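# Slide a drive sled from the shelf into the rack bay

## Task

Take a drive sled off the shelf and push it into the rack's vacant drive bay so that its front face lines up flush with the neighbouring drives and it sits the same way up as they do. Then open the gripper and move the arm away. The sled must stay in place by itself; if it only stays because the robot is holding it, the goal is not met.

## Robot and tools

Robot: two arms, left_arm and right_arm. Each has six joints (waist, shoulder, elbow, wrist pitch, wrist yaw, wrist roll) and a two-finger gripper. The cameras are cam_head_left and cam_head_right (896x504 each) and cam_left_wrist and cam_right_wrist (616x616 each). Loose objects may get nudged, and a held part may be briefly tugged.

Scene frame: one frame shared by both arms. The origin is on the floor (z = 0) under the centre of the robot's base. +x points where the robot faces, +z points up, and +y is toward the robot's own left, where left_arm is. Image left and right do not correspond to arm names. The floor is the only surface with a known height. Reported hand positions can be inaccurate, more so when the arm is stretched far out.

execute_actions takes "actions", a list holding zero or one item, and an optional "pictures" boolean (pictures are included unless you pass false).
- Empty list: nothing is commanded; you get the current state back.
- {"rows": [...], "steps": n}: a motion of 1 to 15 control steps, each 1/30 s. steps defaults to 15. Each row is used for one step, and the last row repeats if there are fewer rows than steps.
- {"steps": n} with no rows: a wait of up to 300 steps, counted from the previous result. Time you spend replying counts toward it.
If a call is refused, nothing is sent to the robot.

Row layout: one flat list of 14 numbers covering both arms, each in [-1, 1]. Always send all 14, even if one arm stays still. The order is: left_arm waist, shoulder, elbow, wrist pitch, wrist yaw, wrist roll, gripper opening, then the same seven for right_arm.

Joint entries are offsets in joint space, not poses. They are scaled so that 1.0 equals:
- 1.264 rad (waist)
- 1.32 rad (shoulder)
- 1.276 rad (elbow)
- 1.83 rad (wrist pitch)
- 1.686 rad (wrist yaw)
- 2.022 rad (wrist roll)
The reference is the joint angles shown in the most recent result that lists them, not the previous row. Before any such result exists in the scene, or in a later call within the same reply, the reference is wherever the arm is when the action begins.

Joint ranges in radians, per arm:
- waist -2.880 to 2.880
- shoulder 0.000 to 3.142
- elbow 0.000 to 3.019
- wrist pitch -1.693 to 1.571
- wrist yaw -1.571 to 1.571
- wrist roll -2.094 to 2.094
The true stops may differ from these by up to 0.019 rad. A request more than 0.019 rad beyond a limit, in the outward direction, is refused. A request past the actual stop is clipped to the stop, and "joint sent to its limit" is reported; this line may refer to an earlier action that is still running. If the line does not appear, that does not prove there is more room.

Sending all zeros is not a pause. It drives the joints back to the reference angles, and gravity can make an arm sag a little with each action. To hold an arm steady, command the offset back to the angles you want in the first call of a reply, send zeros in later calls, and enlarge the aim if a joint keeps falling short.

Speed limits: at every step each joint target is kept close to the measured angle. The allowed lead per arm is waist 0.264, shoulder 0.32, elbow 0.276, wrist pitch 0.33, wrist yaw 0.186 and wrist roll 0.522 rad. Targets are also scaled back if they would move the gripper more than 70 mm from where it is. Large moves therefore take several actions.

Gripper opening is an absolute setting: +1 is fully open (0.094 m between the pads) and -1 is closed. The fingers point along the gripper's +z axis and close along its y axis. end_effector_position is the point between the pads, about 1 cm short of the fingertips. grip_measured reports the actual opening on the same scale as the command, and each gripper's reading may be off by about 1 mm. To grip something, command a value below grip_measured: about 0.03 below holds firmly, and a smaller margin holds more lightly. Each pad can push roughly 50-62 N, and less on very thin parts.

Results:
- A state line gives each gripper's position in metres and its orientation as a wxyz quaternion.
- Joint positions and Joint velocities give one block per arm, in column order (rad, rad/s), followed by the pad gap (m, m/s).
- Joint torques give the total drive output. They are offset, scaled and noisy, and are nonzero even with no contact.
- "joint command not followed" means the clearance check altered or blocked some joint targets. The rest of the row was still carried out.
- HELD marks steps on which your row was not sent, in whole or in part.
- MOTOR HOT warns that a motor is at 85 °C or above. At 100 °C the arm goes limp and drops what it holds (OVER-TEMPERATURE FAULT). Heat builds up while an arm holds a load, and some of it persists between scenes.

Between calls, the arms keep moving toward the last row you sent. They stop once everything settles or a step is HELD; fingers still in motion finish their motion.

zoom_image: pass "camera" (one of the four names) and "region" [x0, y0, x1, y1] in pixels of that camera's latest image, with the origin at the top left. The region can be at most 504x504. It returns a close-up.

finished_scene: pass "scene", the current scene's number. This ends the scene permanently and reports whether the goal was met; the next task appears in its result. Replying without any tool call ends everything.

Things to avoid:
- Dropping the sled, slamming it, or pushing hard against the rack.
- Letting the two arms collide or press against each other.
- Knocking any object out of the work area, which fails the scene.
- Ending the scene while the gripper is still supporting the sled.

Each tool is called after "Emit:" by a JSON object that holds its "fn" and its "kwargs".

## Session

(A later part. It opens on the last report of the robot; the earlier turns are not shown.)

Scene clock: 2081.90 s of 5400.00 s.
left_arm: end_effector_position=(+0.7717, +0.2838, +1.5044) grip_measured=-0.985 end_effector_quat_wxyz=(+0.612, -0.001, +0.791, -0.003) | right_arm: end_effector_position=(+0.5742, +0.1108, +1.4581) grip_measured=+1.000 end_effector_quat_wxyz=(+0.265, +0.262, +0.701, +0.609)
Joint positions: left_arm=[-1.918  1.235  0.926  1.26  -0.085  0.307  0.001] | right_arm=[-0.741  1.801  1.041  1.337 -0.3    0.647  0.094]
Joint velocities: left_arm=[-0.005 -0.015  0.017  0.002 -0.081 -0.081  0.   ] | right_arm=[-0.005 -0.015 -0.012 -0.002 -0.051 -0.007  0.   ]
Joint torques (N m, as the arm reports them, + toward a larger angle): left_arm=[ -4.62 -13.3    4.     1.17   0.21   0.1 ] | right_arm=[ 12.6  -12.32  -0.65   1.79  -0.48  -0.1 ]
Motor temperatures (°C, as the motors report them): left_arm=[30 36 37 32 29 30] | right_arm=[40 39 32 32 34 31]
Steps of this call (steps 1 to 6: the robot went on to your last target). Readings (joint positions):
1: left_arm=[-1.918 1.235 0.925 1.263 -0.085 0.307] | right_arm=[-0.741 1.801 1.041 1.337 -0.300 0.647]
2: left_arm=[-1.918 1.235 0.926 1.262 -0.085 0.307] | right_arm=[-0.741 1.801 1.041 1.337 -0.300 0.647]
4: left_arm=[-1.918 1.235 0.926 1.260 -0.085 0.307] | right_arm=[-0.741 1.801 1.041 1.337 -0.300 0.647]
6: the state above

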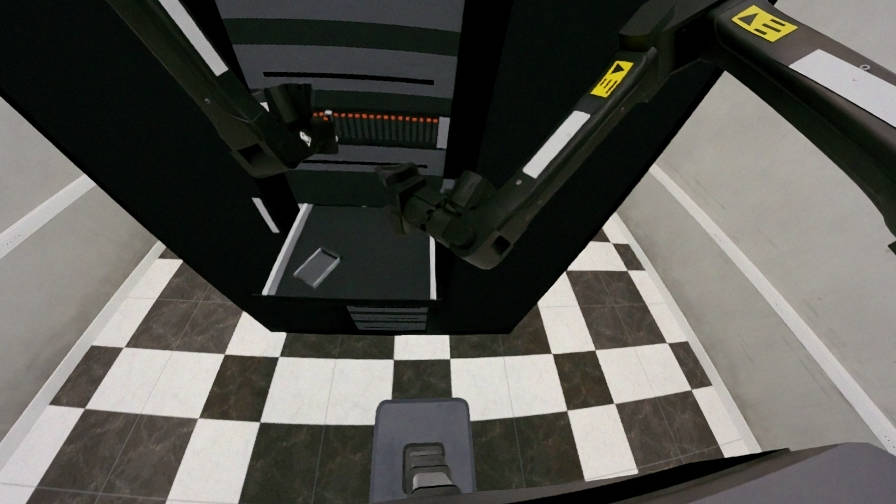

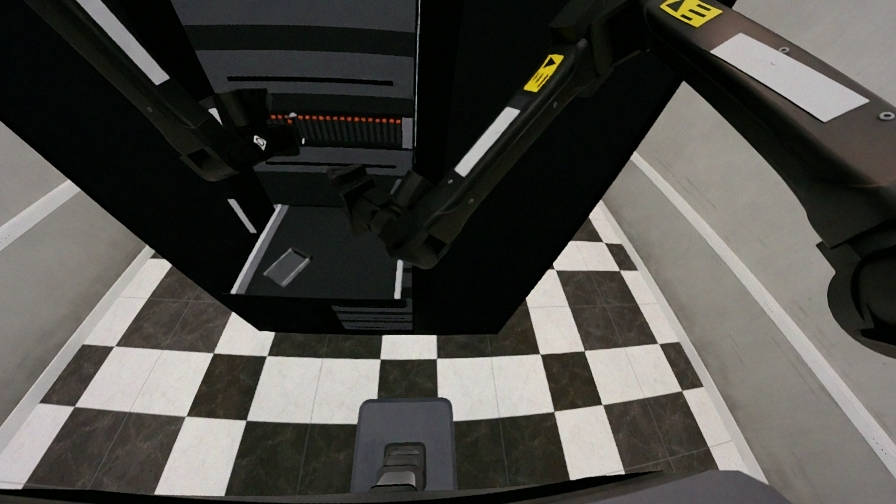

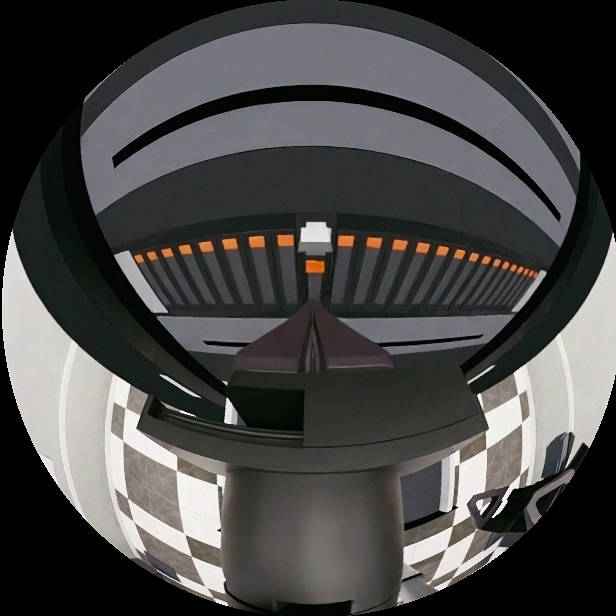

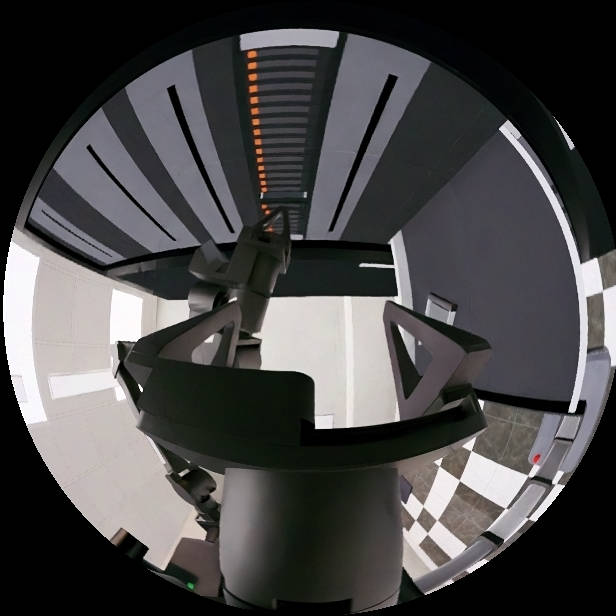

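Emit:
{"fn": "execute_actions", "kwargs": {"actions": [{"rows": [[-0.005,-0.004,0.0251,-0.0055,0,0,-1, 0,-0.002,0,0.004,0,0,1],[-0.007,-0.004,0.0259,-0.0093,0,0,-1, 0,-0.002,0,0.004,0,0,1],[-0.008,-0.004,0.0278,-0.0123,0,0,-1, 0,-0.002,0,0.004,0,0,1],[-0.008,-0.004,0.0317,-0.0157,0,0,-1, 0,-0.002,0,0.004,0,0,1],[-0.008,-0.004,0.0357,-0.0186,0,0,-1, 0,-0.002,0,0.004,0,0,1],[-0.007,-0.004,0.0396,-0.0216,0,0,-1, 0,-0.002,0,0.004,0,0,1],[-0.005,-0.004,0.0431,-0.0245,0,0,-1, 0,-0.002,0,0.004,0,0,1],[-0.004,-0.004,0.0462,-0.0272,0,0,-1, 0,-0.002,0,0.004,0,0,1],[-0.004,-0.004,0.049,-0.0295,0,0,-1, 0,-0.002,0,0.004,0,0,1],[-0.004,-0.004,0.0513,-0.0316,0,0,-1, 0,-0.002,0,0.004,0,0,1],[-0.004,-0.004,0.0533,-0.0334,0,0,-1, 0,-0.002,0,0.004,0,0,1],[-0.004,-0.004,0.0549,-0.0349,0,0,-1, 0,-0.002,0,0.004,0,0,1],[-0.004,-0.004,0.0556,-0.036,0,0,-1, 0,-0.002,0,0.004,0,0,1],[-0.004,-0.004,0.0556,-0.0366,0,0,-1, 0,-0.002,0,0.004,0,0,1]], "steps": 15}], "pictures": false}}

Emit:
{"fn": "execute_actions", "kwargs": {"actions": [{"steps": 5}]}}

Emit:
{"fn": "zoom_image", "kwargs": {"camera": "cam_left_wrist", "region": [253, 200, 373, 320]}}

Emit:
{"fn": "zoom_image", "kwargs": {"camera": "cam_right_wrist", "region": [240, 160, 330, 250]}}

Scene clock: 2119.00 s of 5400.00 s.
left_arm: end_effector_position=(+0.7894, +0.2838, +1.5048) grip_measured=-0.985 end_effector_quat_wxyz=(+0.610, -0.001, +0.792, -0.003) | right_arm: end_effector_position=(+0.5742, +0.1108, +1.4581) grip_measured=+1.000 end_effector_quat_wxyz=(+0.265, +0.262, +0.701, +0.609)
Joint positions: left_arm=[-1.918  1.235  0.973  1.207 -0.085  0.307  0.001] | right_arm=[-0.741  1.801  1.041  1.337 -0.3    0.647  0.094]
Joint velocities: left_arm=[-0.005 -0.005  0.017 -0.037  0.022 -0.051 -0.001] | right_arm=[-0.005 -0.034 -0.012  0.007 -0.066  0.037  0.   ]
Joint torques (N m, as the arm reports them, + toward a larger angle): left_arm=[ -5.35 -13.38   4.65   1.22   0.2    0.1 ] | right_arm=[ 12.64 -12.44  -0.64   1.77  -0.51  -0.08]
Motor temperatures (°C, as the motors report them): left_arm=[30 37 37 32 29 30] | right_arm=[39 39 32 32 34 31]
Steps of this call (steps 1 to 15: the robot went on to your last target; steps 16 to 90: nothing new was sent; then 33.60 s passed at rest; steps 91 to 105: all 15 steps of this action). Readings (joint positions):
91: left_arm=[-1.918 1.235 0.926 1.259 -0.085 0.307] | right_arm=[-0.741 1.801 1.041 1.337 -0.300 0.647]
92: left_arm=[-1.918 1.235 0.928 1.258 -0.085 0.307] | right_arm=[-0.741 1.801 1.041 1.337 -0.300 0.647]
94: left_arm=[-1.918 1.235 0.934 1.251 -0.085 0.307] | right_arm=[-0.741 1.801 1.041 1.337 -0.300 0.647]
98: left_arm=[-1.918 1.235 0.952 1.231 -0.085 0.307] | right_arm=[-0.741 1.801 1.041 1.337 -0.300 0.647]
105: the state above

Scene clock: 2119.17 s of 5400.00 s.
left_arm: end_effector_position=(+0.7896, +0.2838, +1.5046) grip_measured=-0.985 end_effector_quat_wxyz=(+0.610, -0.001, +0.793, -0.003) | right_arm: end_effector_position=(+0.5742, +0.1108, +1.4581) grip_measured=+1.000 end_effector_quat_wxyz=(+0.265, +0.262, +0.701, +0.609)
Joint positions: left_arm=[-1.918  1.235  0.974  1.205 -0.085  0.307  0.001] | right_arm=[-0.741  1.801  1.041  1.337 -0.3    0.647  0.094]
Joint velocities: left_arm=[-0.005 -0.005  0.002  0.007  0.007  0.007  0.   ] | right_arm=[ 0.005 -0.015 -0.002  0.002 -0.051  0.037  0.   ]
Joint torques (N m, as the arm reports them, + toward a larger angle): left_arm=[ -4.96 -13.48   4.72   1.14   0.2    0.1 ] | right_arm=[ 12.79 -12.48  -0.69   1.81  -0.5   -0.09]
Motor temperatures (°C, as the motors report them): left_arm=[30 37 37 32 29 30] | right_arm=[39 39 32 32 34 31]
Steps of this call (steps 1 to 5: the robot went on to your last target). Readings (joint positions):
1: left_arm=[-1.918 1.235 0.974 1.206 -0.085 0.307] | right_arm=[-0.741 1.801 1.041 1.337 -0.300 0.647]
2: left_arm=[-1.918 1.235 0.974 1.206 -0.085 0.307] | right_arm=[-0.741 1.801 1.041 1.337 -0.300 0.647]
4: left_arm=[-1.918 1.235 0.974 1.205 -0.085 0.307] | right_arm=[-0.741 1.801 1.041 1.337 -0.300 0.647]
5: the state above

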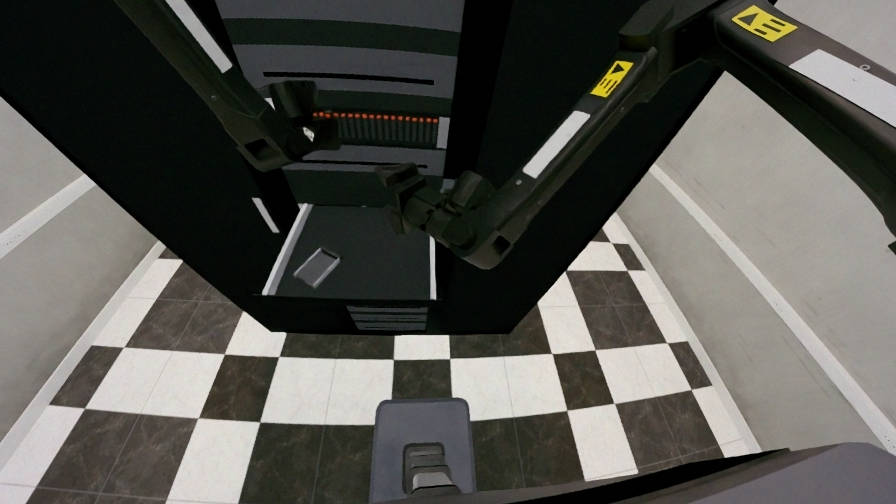

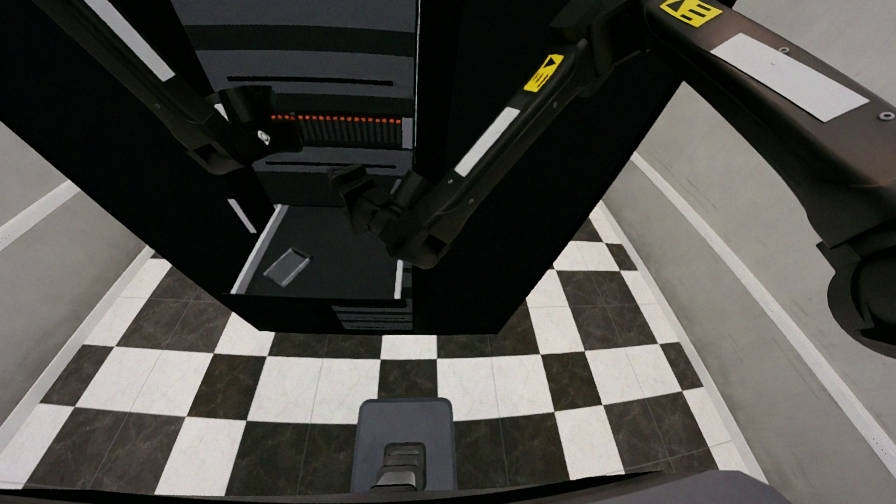

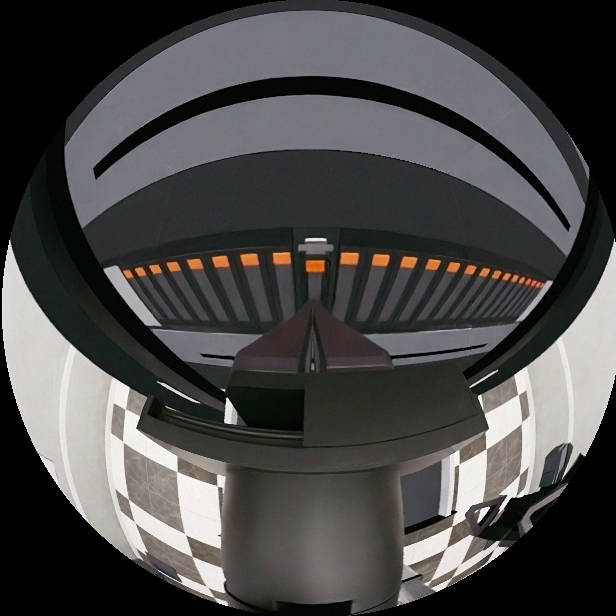

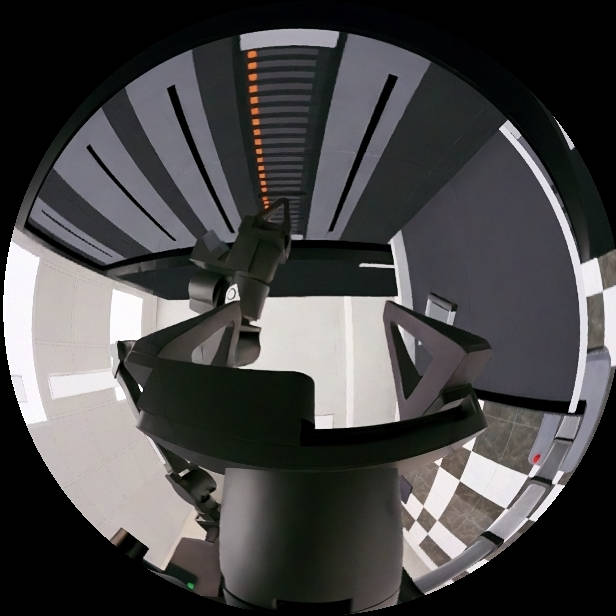

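Region (253, 200, 373, 320) of cam_left_wrist's 616x616 image, scaled by 4.200, with more detail than that image has.

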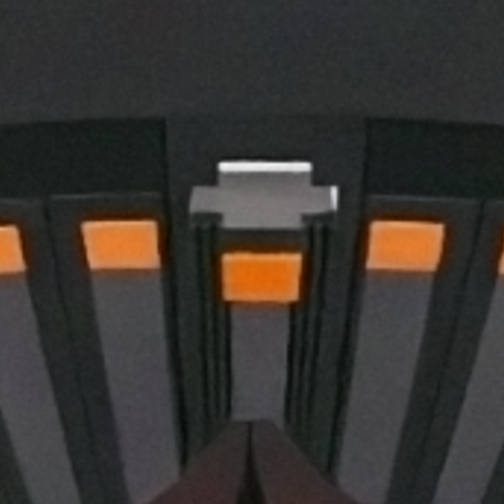

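Region (240, 160, 330, 250) of cam_right_wrist's 616x616 image, scaled by 5.600, with more detail than that image has.

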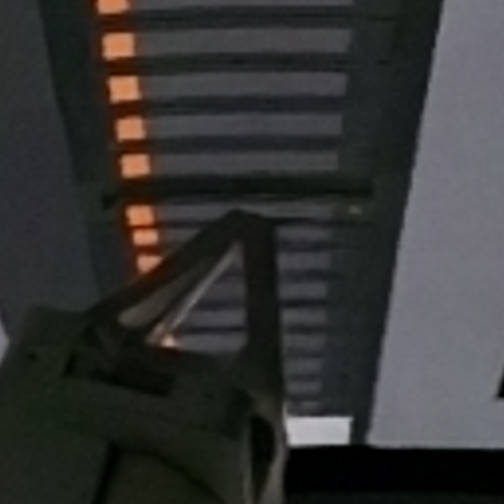

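Emit:
{"fn": "execute_actions", "kwargs": {"actions": [{"rows": [[-0.004,-0.004,0.0235,-0.0055,0,0,-1, 0,-0.002,0,0.004,0,0,1],[-0.004,-0.004,0.0243,-0.008,0,0,-1, 0,-0.002,0,0.004,0,0,1],[-0.004,-0.004,0.0251,-0.0095,0,0,-1, 0,-0.002,0,0.004,0,0,1],[-0.004,-0.004,0.026,-0.0108,0,0,-1, 0,-0.002,0,0.004,0,0,1],[-0.004,-0.004,0.027,-0.012,0,0,-1, 0,-0.002,0,0.004,0,0,1],[-0.004,-0.004,0.028,-0.013,0,0,-1, 0,-0.002,0,0.004,0,0,1],[-0.004,-0.004,0.029,-0.014,0,0,-1, 0,-0.002,0,0.004,0,0,1],[-0.004,-0.004,0.030,-0.0148,0,0,-1, 0,-0.002,0,0.004,0,0,1],[-0.004,-0.004,0.031,-0.0155,0,0,-1, 0,-0.002,0,0.004,0,0,1],[-0.004,-0.004,0.032,-0.016,0,0,-1, 0,-0.002,0,0.004,0,0,1]], "steps": 14}]}}

Emit:
{"fn": "zoom_image", "kwargs": {"camera": "cam_left_wrist", "region": [253, 200, 373, 320]}}

Emit:
{"fn": "zoom_image", "kwargs": {"camera": "cam_right_wrist", "region": [240, 160, 330, 250]}}

Scene clock: 2135.63 s of 5400.00 s.
left_arm: end_effector_position=(+0.7954, +0.2838, +1.5049) grip_measured=-0.985 end_effector_quat_wxyz=(+0.609, -0.000, +0.793, -0.004) | right_arm: end_effector_position=(+0.5742, +0.1108, +1.4581) grip_measured=+1.000 end_effector_quat_wxyz=(+0.265, +0.262, +0.701, +0.609)
Joint positions: left_arm=[-1.918  1.235  0.989  1.188 -0.085  0.307  0.001] | right_arm=[-0.741  1.801  1.041  1.337 -0.3    0.647  0.094]
Joint velocities: left_arm=[ 0.024 -0.015 -0.002 -0.017 -0.007  0.037  0.   ] | right_arm=[-0.015 -0.015 -0.007 -0.002 -0.081  0.007  0.   ]
Joint torques (N m, as the arm reports them, + toward a larger angle): left_arm=[ -5.   -13.63   5.06   1.11   0.2    0.1 ] | right_arm=[ 12.78 -12.38  -0.64   1.75  -0.5   -0.09]
Motor temperatures (°C, as the motors report them): left_arm=[30 37 37 32 29 30] | right_arm=[39 39 31 32 34 31]
Steps of this call (steps 1 to 15: the robot went on to your last target; steps 16 to 90: nothing new was sent; then 13.00 s passed at rest; steps 91 to 104: all 14 steps of this action). Readings (joint positions):
91: left_arm=[-1.918 1.235 0.974 1.205 -0.085 0.307] | right_arm=[-0.741 1.801 1.041 1.337 -0.300 0.647]
92: left_arm=[-1.918 1.235 0.975 1.204 -0.085 0.307] | right_arm=[-0.741 1.801 1.041 1.337 -0.300 0.647]
94: left_arm=[-1.918 1.235 0.978 1.201 -0.085 0.307] | right_arm=[-0.741 1.801 1.041 1.337 -0.300 0.647]
98: left_arm=[-1.918 1.235 0.984 1.193 -0.085 0.307] | right_arm=[-0.741 1.801 1.041 1.337 -0.300 0.647]
104: the state above

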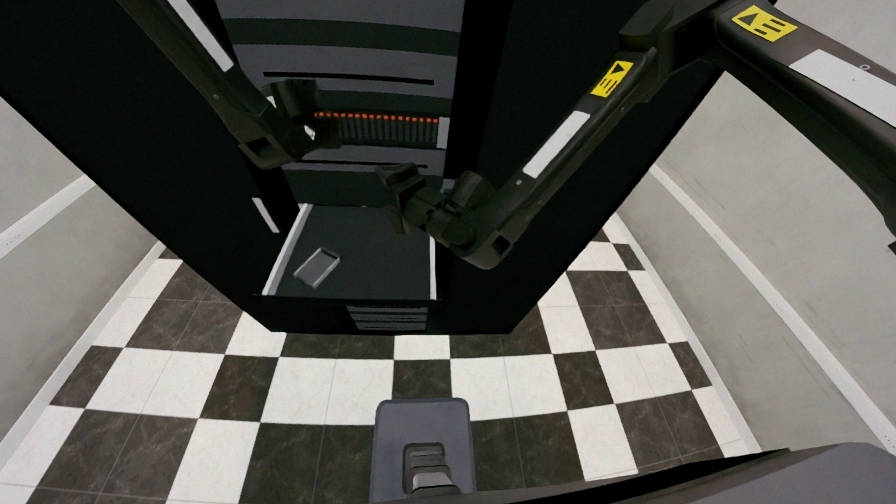

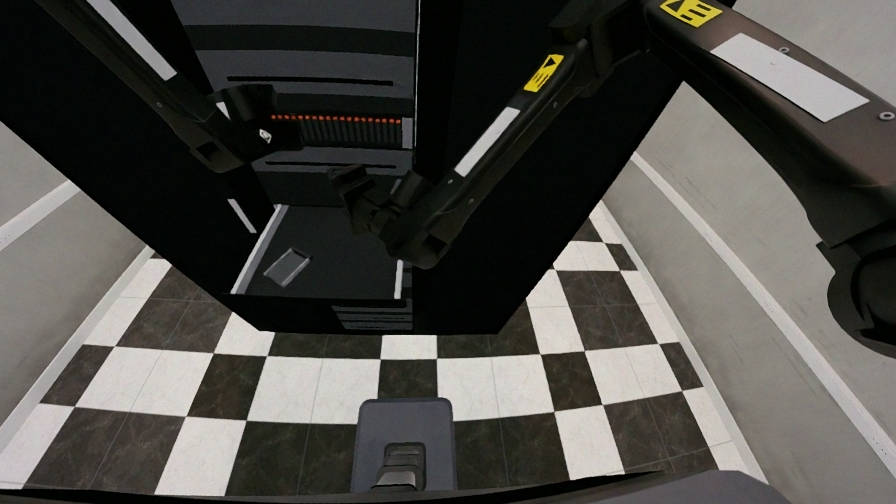

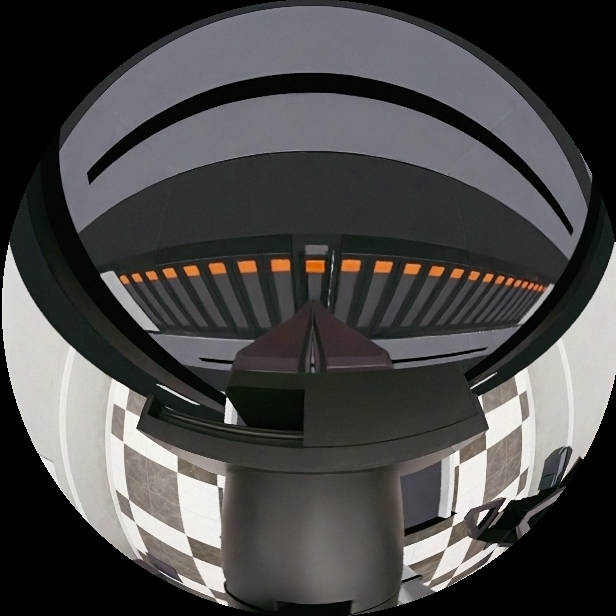

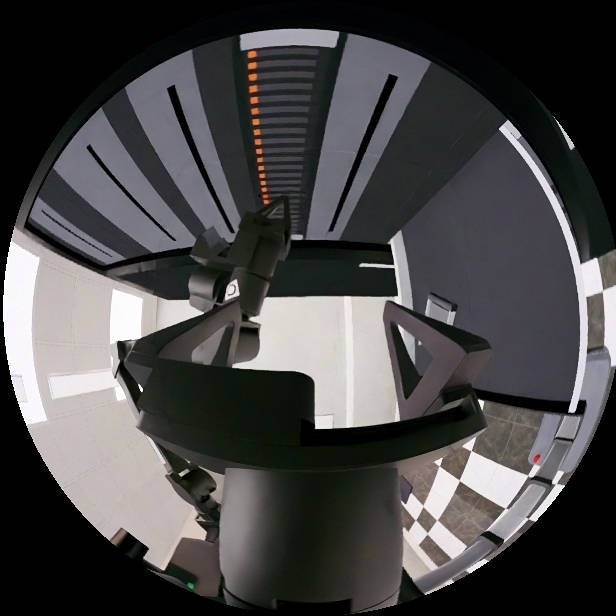

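Region (253, 200, 373, 320) of cam_left_wrist's 616x616 image, scaled by 4.200, with more detail than that image has.

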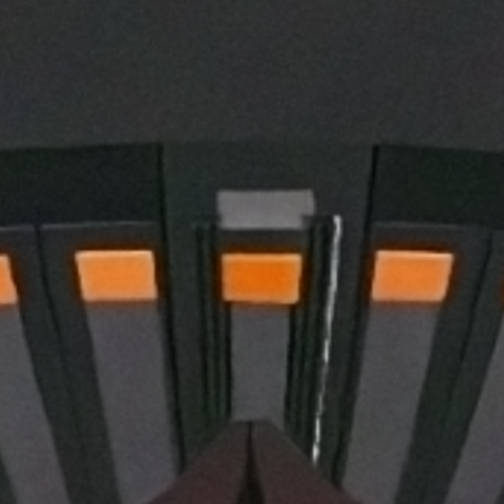

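Region (240, 160, 330, 250) of cam_right_wrist's 616x616 image, scaled by 5.600, with more detail than that image has.

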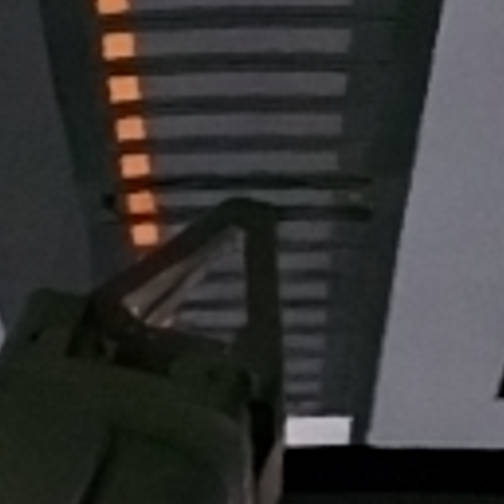

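Emit:
{"fn": "zoom_image", "kwargs": {"camera": "cam_left_wrist", "region": [265, 235, 365, 285]}}

Emit:
{"fn": "zoom_image", "kwargs": {"camera": "cam_right_wrist", "region": [250, 175, 320, 215]}}

Region (265, 235, 365, 285) of cam_left_wrist's 616x616 image, scaled by 5.040, with more detail than that image has.

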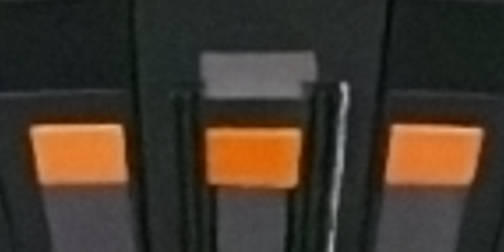

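Region (250, 175, 320, 215) of cam_right_wrist's 616x616 image, scaled by 7.200, with more detail than that image has; it fills the top 288 rows of this view, and the rest is white.

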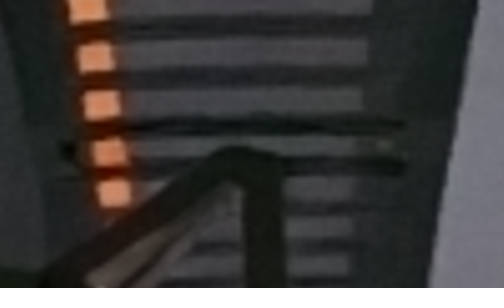

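Emit:
{"fn": "execute_actions", "kwargs": {"actions": [{"rows": [[-0.004,-0.004,0.0243,-0.004,0,0,-1, 0,-0.002,0,0.004,0,0,1],[-0.004,-0.004,0.0248,-0.007,0,0,-1, 0,-0.002,0,0.004,0,0,1],[-0.004,-0.004,0.0235,-0.008,0,0,-1, 0,-0.002,0,0.004,0,0,1],[-0.004,-0.004,0.0222,-0.008,0,0,-1, 0,-0.002,0,0.004,0,0,1]], "steps": 7}]}}

Emit:
{"fn": "zoom_image", "kwargs": {"camera": "cam_left_wrist", "region": [265, 235, 365, 285]}}

Emit:
{"fn": "zoom_image", "kwargs": {"camera": "cam_right_wrist", "region": [250, 175, 320, 215]}}

Scene clock: 2159.47 s of 5400.00 s.
left_arm: end_effector_position=(+0.7966, +0.2838, +1.5050) grip_measured=-0.985 end_effector_quat_wxyz=(+0.609, -0.000, +0.793, -0.004) | right_arm: end_effector_position=(+0.5742, +0.1108, +1.4581) grip_measured=+1.000 end_effector_quat_wxyz=(+0.265, +0.262, +0.701, +0.609)
Joint positions: left_arm=[-1.918  1.235  0.992  1.184 -0.085  0.307  0.001] | right_arm=[-0.741  1.801  1.041  1.337 -0.3    0.647  0.094]
Joint velocities: left_arm=[-0.005  0.005 -0.007 -0.007 -0.022 -0.022  0.   ] | right_arm=[ 0.005  0.005 -0.002 -0.002 -0.037  0.007  0.   ]
Joint torques (N m, as the arm reports them, + toward a larger angle): left_arm=[ -4.95 -13.64   5.1    1.17   0.21   0.1 ] | right_arm=[ 12.64 -12.43  -0.69   1.71  -0.47  -0.09]
Motor temperatures (°C, as the motors report them): left_arm=[30 37 37 32 29 30] | right_arm=[39 39 31 32 34 31]
Steps of this call (steps 1 to 15: the robot went on to your last target; steps 16 to 90: nothing new was sent; then 20.60 s passed at rest; steps 91 to 97: all 7 steps of this action). Readings (joint positions):
91: left_arm=[-1.918 1.235 0.990 1.188 -0.085 0.307] | right_arm=[-0.741 1.801 1.041 1.337 -0.300 0.647]
92: left_arm=[-1.918 1.235 0.990 1.187 -0.085 0.307] | right_arm=[-0.741 1.801 1.041 1.337 -0.300 0.647]
94: left_arm=[-1.918 1.235 0.992 1.185 -0.085 0.307] | right_arm=[-0.741 1.801 1.041 1.337 -0.300 0.647]
97: the state above

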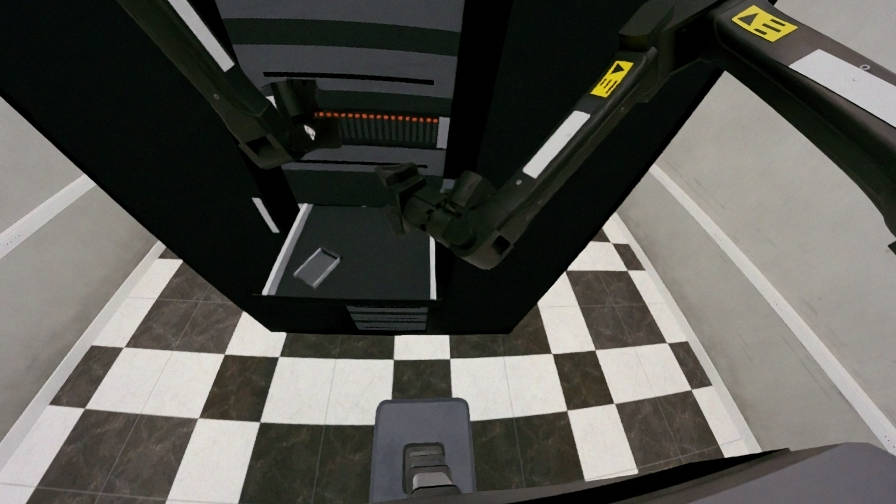

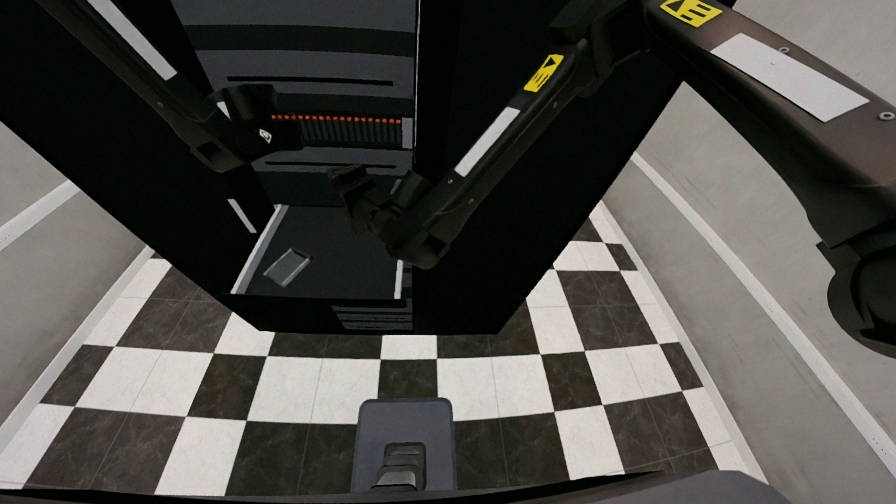

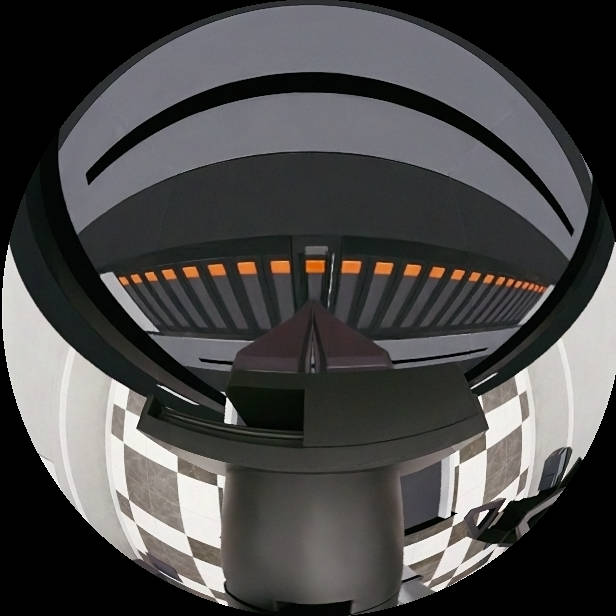

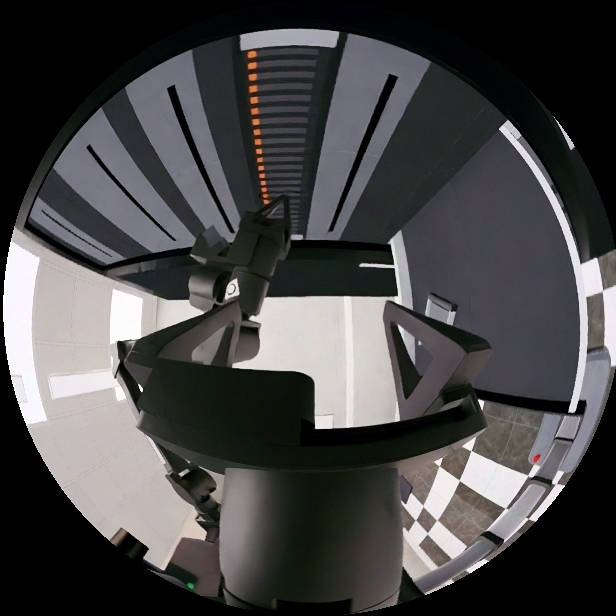

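Region (265, 235, 365, 285) of cam_left_wrist's 616x616 image, scaled by 5.040, with more detail than that image has.

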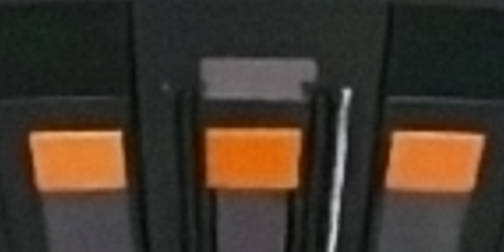

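Region (250, 175, 320, 215) of cam_right_wrist's 616x616 image, scaled by 7.200, with more detail than that image has; it fills the top 288 rows of this view, and the rest is white.

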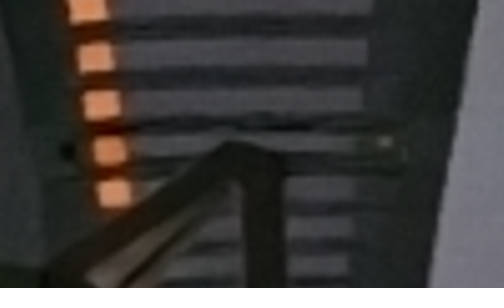

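Emit:
{"fn": "execute_actions", "kwargs": {"actions": [{"rows": [[0,-0.003,-0.0121,0.010,0,0,-1, 0,-0.002,0,0.004,0,0,1],[0,-0.003,-0.0248,0.0192,0,0,-1, 0,-0.002,0,0.004,0,0,1],[0,-0.003,-0.0453,0.0292,0,0,-1, 0,-0.002,0,0.004,0,0,1],[0,-0.003,-0.0726,0.0426,0,0,-1, 0,-0.002,0,0.004,0,0,1],[0,-0.003,-0.1058,0.0587,0,0,-1, 0,-0.002,0,0.004,0,0,1],[0,-0.003,-0.1432,0.077,0,0,-1, 0,-0.002,0,0.004,0,0,1],[0,-0.003,-0.1833,0.0966,0,0,-1, 0,-0.002,0,0.004,0,0,1],[0,-0.003,-0.2243,0.1166,0,0,-1, 0,-0.002,0,0.004,0,0,1],[0,-0.003,-0.2643,0.1361,0,0,-1, 0,-0.002,0,0.004,0,0,1],[0,-0.003,-0.3017,0.1544,0,0,-1, 0,-0.002,0,0.004,0,0,1],[0,-0.003,-0.3349,0.1706,0,0,-1, 0,-0.002,0,0.004,0,0,1],[0,-0.003,-0.3623,0.1839,0,0,-1, 0,-0.002,0,0.004,0,0,1],[0,-0.003,-0.3828,0.1939,0,0,-1, 0,-0.002,0,0.004,0,0,1],[0,-0.003,-0.3954,0.2001,0,0,-1, 0,-0.002,0,0.004,0,0,1],[0,-0.003,-0.3997,0.2022,0,0,-1, 0,-0.002,0,0.004,0,0,1]], "steps": 15}], "pictures": false}}

Emit:
{"fn": "execute_actions", "kwargs": {"actions": [{"steps": 12}]}}

Emit:
{"fn": "zoom_image", "kwargs": {"camera": "cam_right_wrist", "region": [245, 165, 325, 235]}}

Emit:
{"fn": "zoom_image", "kwargs": {"camera": "cam_head_left", "region": [260, 90, 460, 170]}}

Scene clock: 2199.50 s of 5400.00 s.
left_arm: end_effector_position=(+0.5955, +0.2799, +1.4883) grip_measured=-0.985 end_effector_quat_wxyz=(+0.541, +0.022, +0.840, -0.020) | right_arm: end_effector_position=(+0.5742, +0.1108, +1.4581) grip_measured=+1.000 end_effector_quat_wxyz=(+0.265, +0.262, +0.701, +0.609)
Joint positions: left_arm=[-1.918  1.228  0.491  1.505 -0.085  0.307  0.001] | right_arm=[-0.741  1.801  1.041  1.337 -0.3    0.647  0.094]
Joint velocities: left_arm=[-0.005 -0.015 -0.598  0.408 -0.007  0.007 -0.001] | right_arm=[-0.005 -0.015 -0.002  0.007 -0.007 -0.007  0.   ]
Joint torques (N m, as the arm reports them, + toward a larger angle): left_arm=[-3.59 -8.6   0.53  2.16  0.2   0.1 ] | right_arm=[ 12.76 -12.26  -0.67   1.81  -0.48  -0.08]
Motor temperatures (°C, as the motors report them): left_arm=[30 37 37 32 29 30] | right_arm=[39 39 31 32 34 31]
Steps of this call (steps 1 to 15: the robot went on to your last target; steps 16 to 90: nothing new was sent; then 36.53 s passed at rest; steps 91 to 105: all 15 steps of this action). Readings (joint positions):
91: left_arm=[-1.918 1.235 0.991 1.184 -0.085 0.307] | right_arm=[-0.741 1.801 1.041 1.337 -0.300 0.647]
92: left_arm=[-1.918 1.235 0.988 1.187 -0.085 0.307] | right_arm=[-0.741 1.801 1.041 1.337 -0.300 0.647]
94: left_arm=[-1.918 1.233 0.964 1.211 -0.085 0.307] | right_arm=[-0.741 1.801 1.041 1.337 -0.300 0.647]
98: left_arm=[-1.918 1.226 0.816 1.317 -0.085 0.307] | right_arm=[-0.741 1.801 1.041 1.337 -0.300 0.647]
105: the state above

Scene clock: 2199.90 s of 5400.00 s.
left_arm: end_effector_position=(+0.5908, +0.2816, +1.4931) grip_measured=-0.985 end_effector_quat_wxyz=(+0.546, +0.020, +0.837, -0.019) | right_arm: end_effector_position=(+0.5742, +0.1108, +1.4581) grip_measured=+1.000 end_effector_quat_wxyz=(+0.265, +0.262, +0.701, +0.609)
Joint positions: left_arm=[-1.918  1.228  0.475  1.534 -0.085  0.307  0.001] | right_arm=[-0.741  1.801  1.041  1.337 -0.3    0.647  0.094]
Joint velocities: left_arm=[-0.015 -0.005 -0.022  0.002  0.081  0.022 -0.002] | right_arm=[ 0.015  0.005 -0.007  0.007  0.007 -0.022  0.   ]
Joint torques (N m, as the arm reports them, + toward a larger angle): left_arm=[-3.58 -8.48 -1.49  2.29  0.2   0.1 ] | right_arm=[ 12.92 -12.31  -0.66   1.74  -0.47  -0.1 ]
Motor temperatures (°C, as the motors report them): left_arm=[30 37 37 32 29 30] | right_arm=[39 39 31 32 34 31]
Steps of this call (steps 1 to 12: the robot went on to your last target). Readings (joint positions):
1: left_arm=[-1.918 1.228 0.477 1.516 -0.085 0.307] | right_arm=[-0.741 1.801 1.041 1.337 -0.300 0.647]
2: left_arm=[-1.918 1.228 0.471 1.523 -0.085 0.307] | right_arm=[-0.741 1.801 1.041 1.337 -0.300 0.647]
4: left_arm=[-1.918 1.228 0.473 1.531 -0.085 0.307] | right_arm=[-0.741 1.801 1.041 1.337 -0.300 0.647]
8: left_arm=[-1.918 1.228 0.475 1.534 -0.085 0.307] | right_arm=[-0.741 1.801 1.041 1.337 -0.300 0.647]
12: the state above

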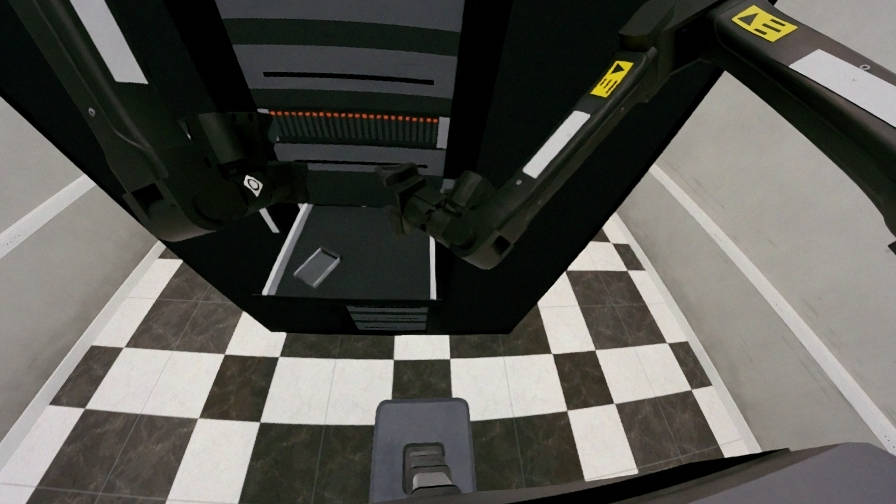

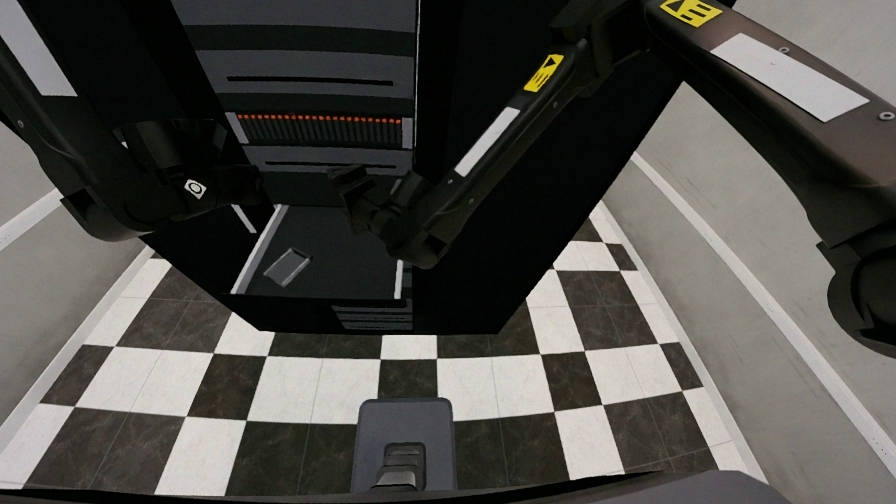

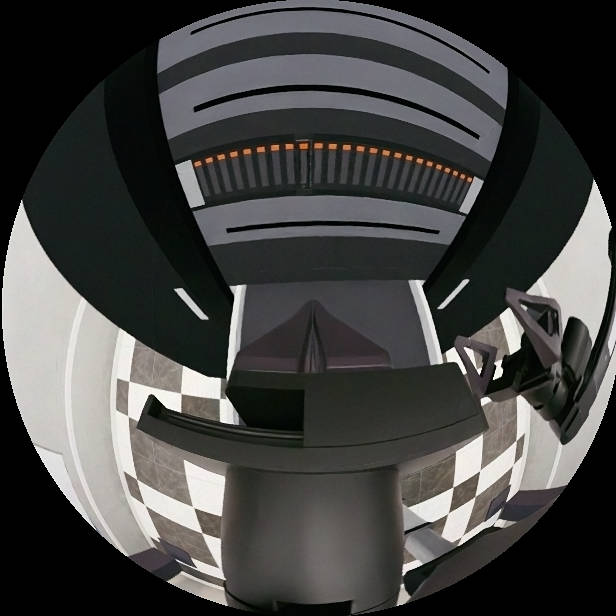

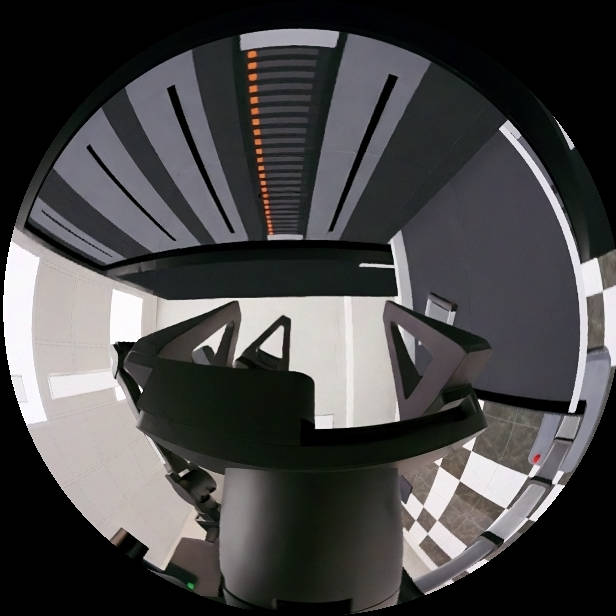

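Region (245, 165, 325, 235) of cam_right_wrist's 616x616 image, scaled by 6.300, with more detail than that image has; it fills the top 441 rows of this view, and the rest is white.

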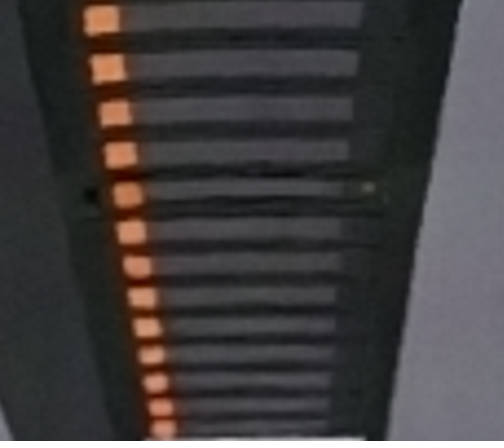

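Region (260, 90, 460, 170) of cam_head_left's 896x504 image, scaled by 2.520, with more detail than that image has; it fills the top 202 rows of this view, and the rest is white.

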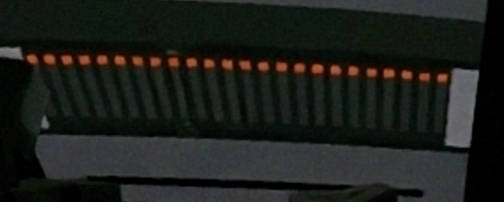

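The sled is flush with its neighbours, button up, and both arms are clear.

Emit:
{"fn": "finished_scene", "kwargs": {"scene": 2}}

The scene is finished: the task was done.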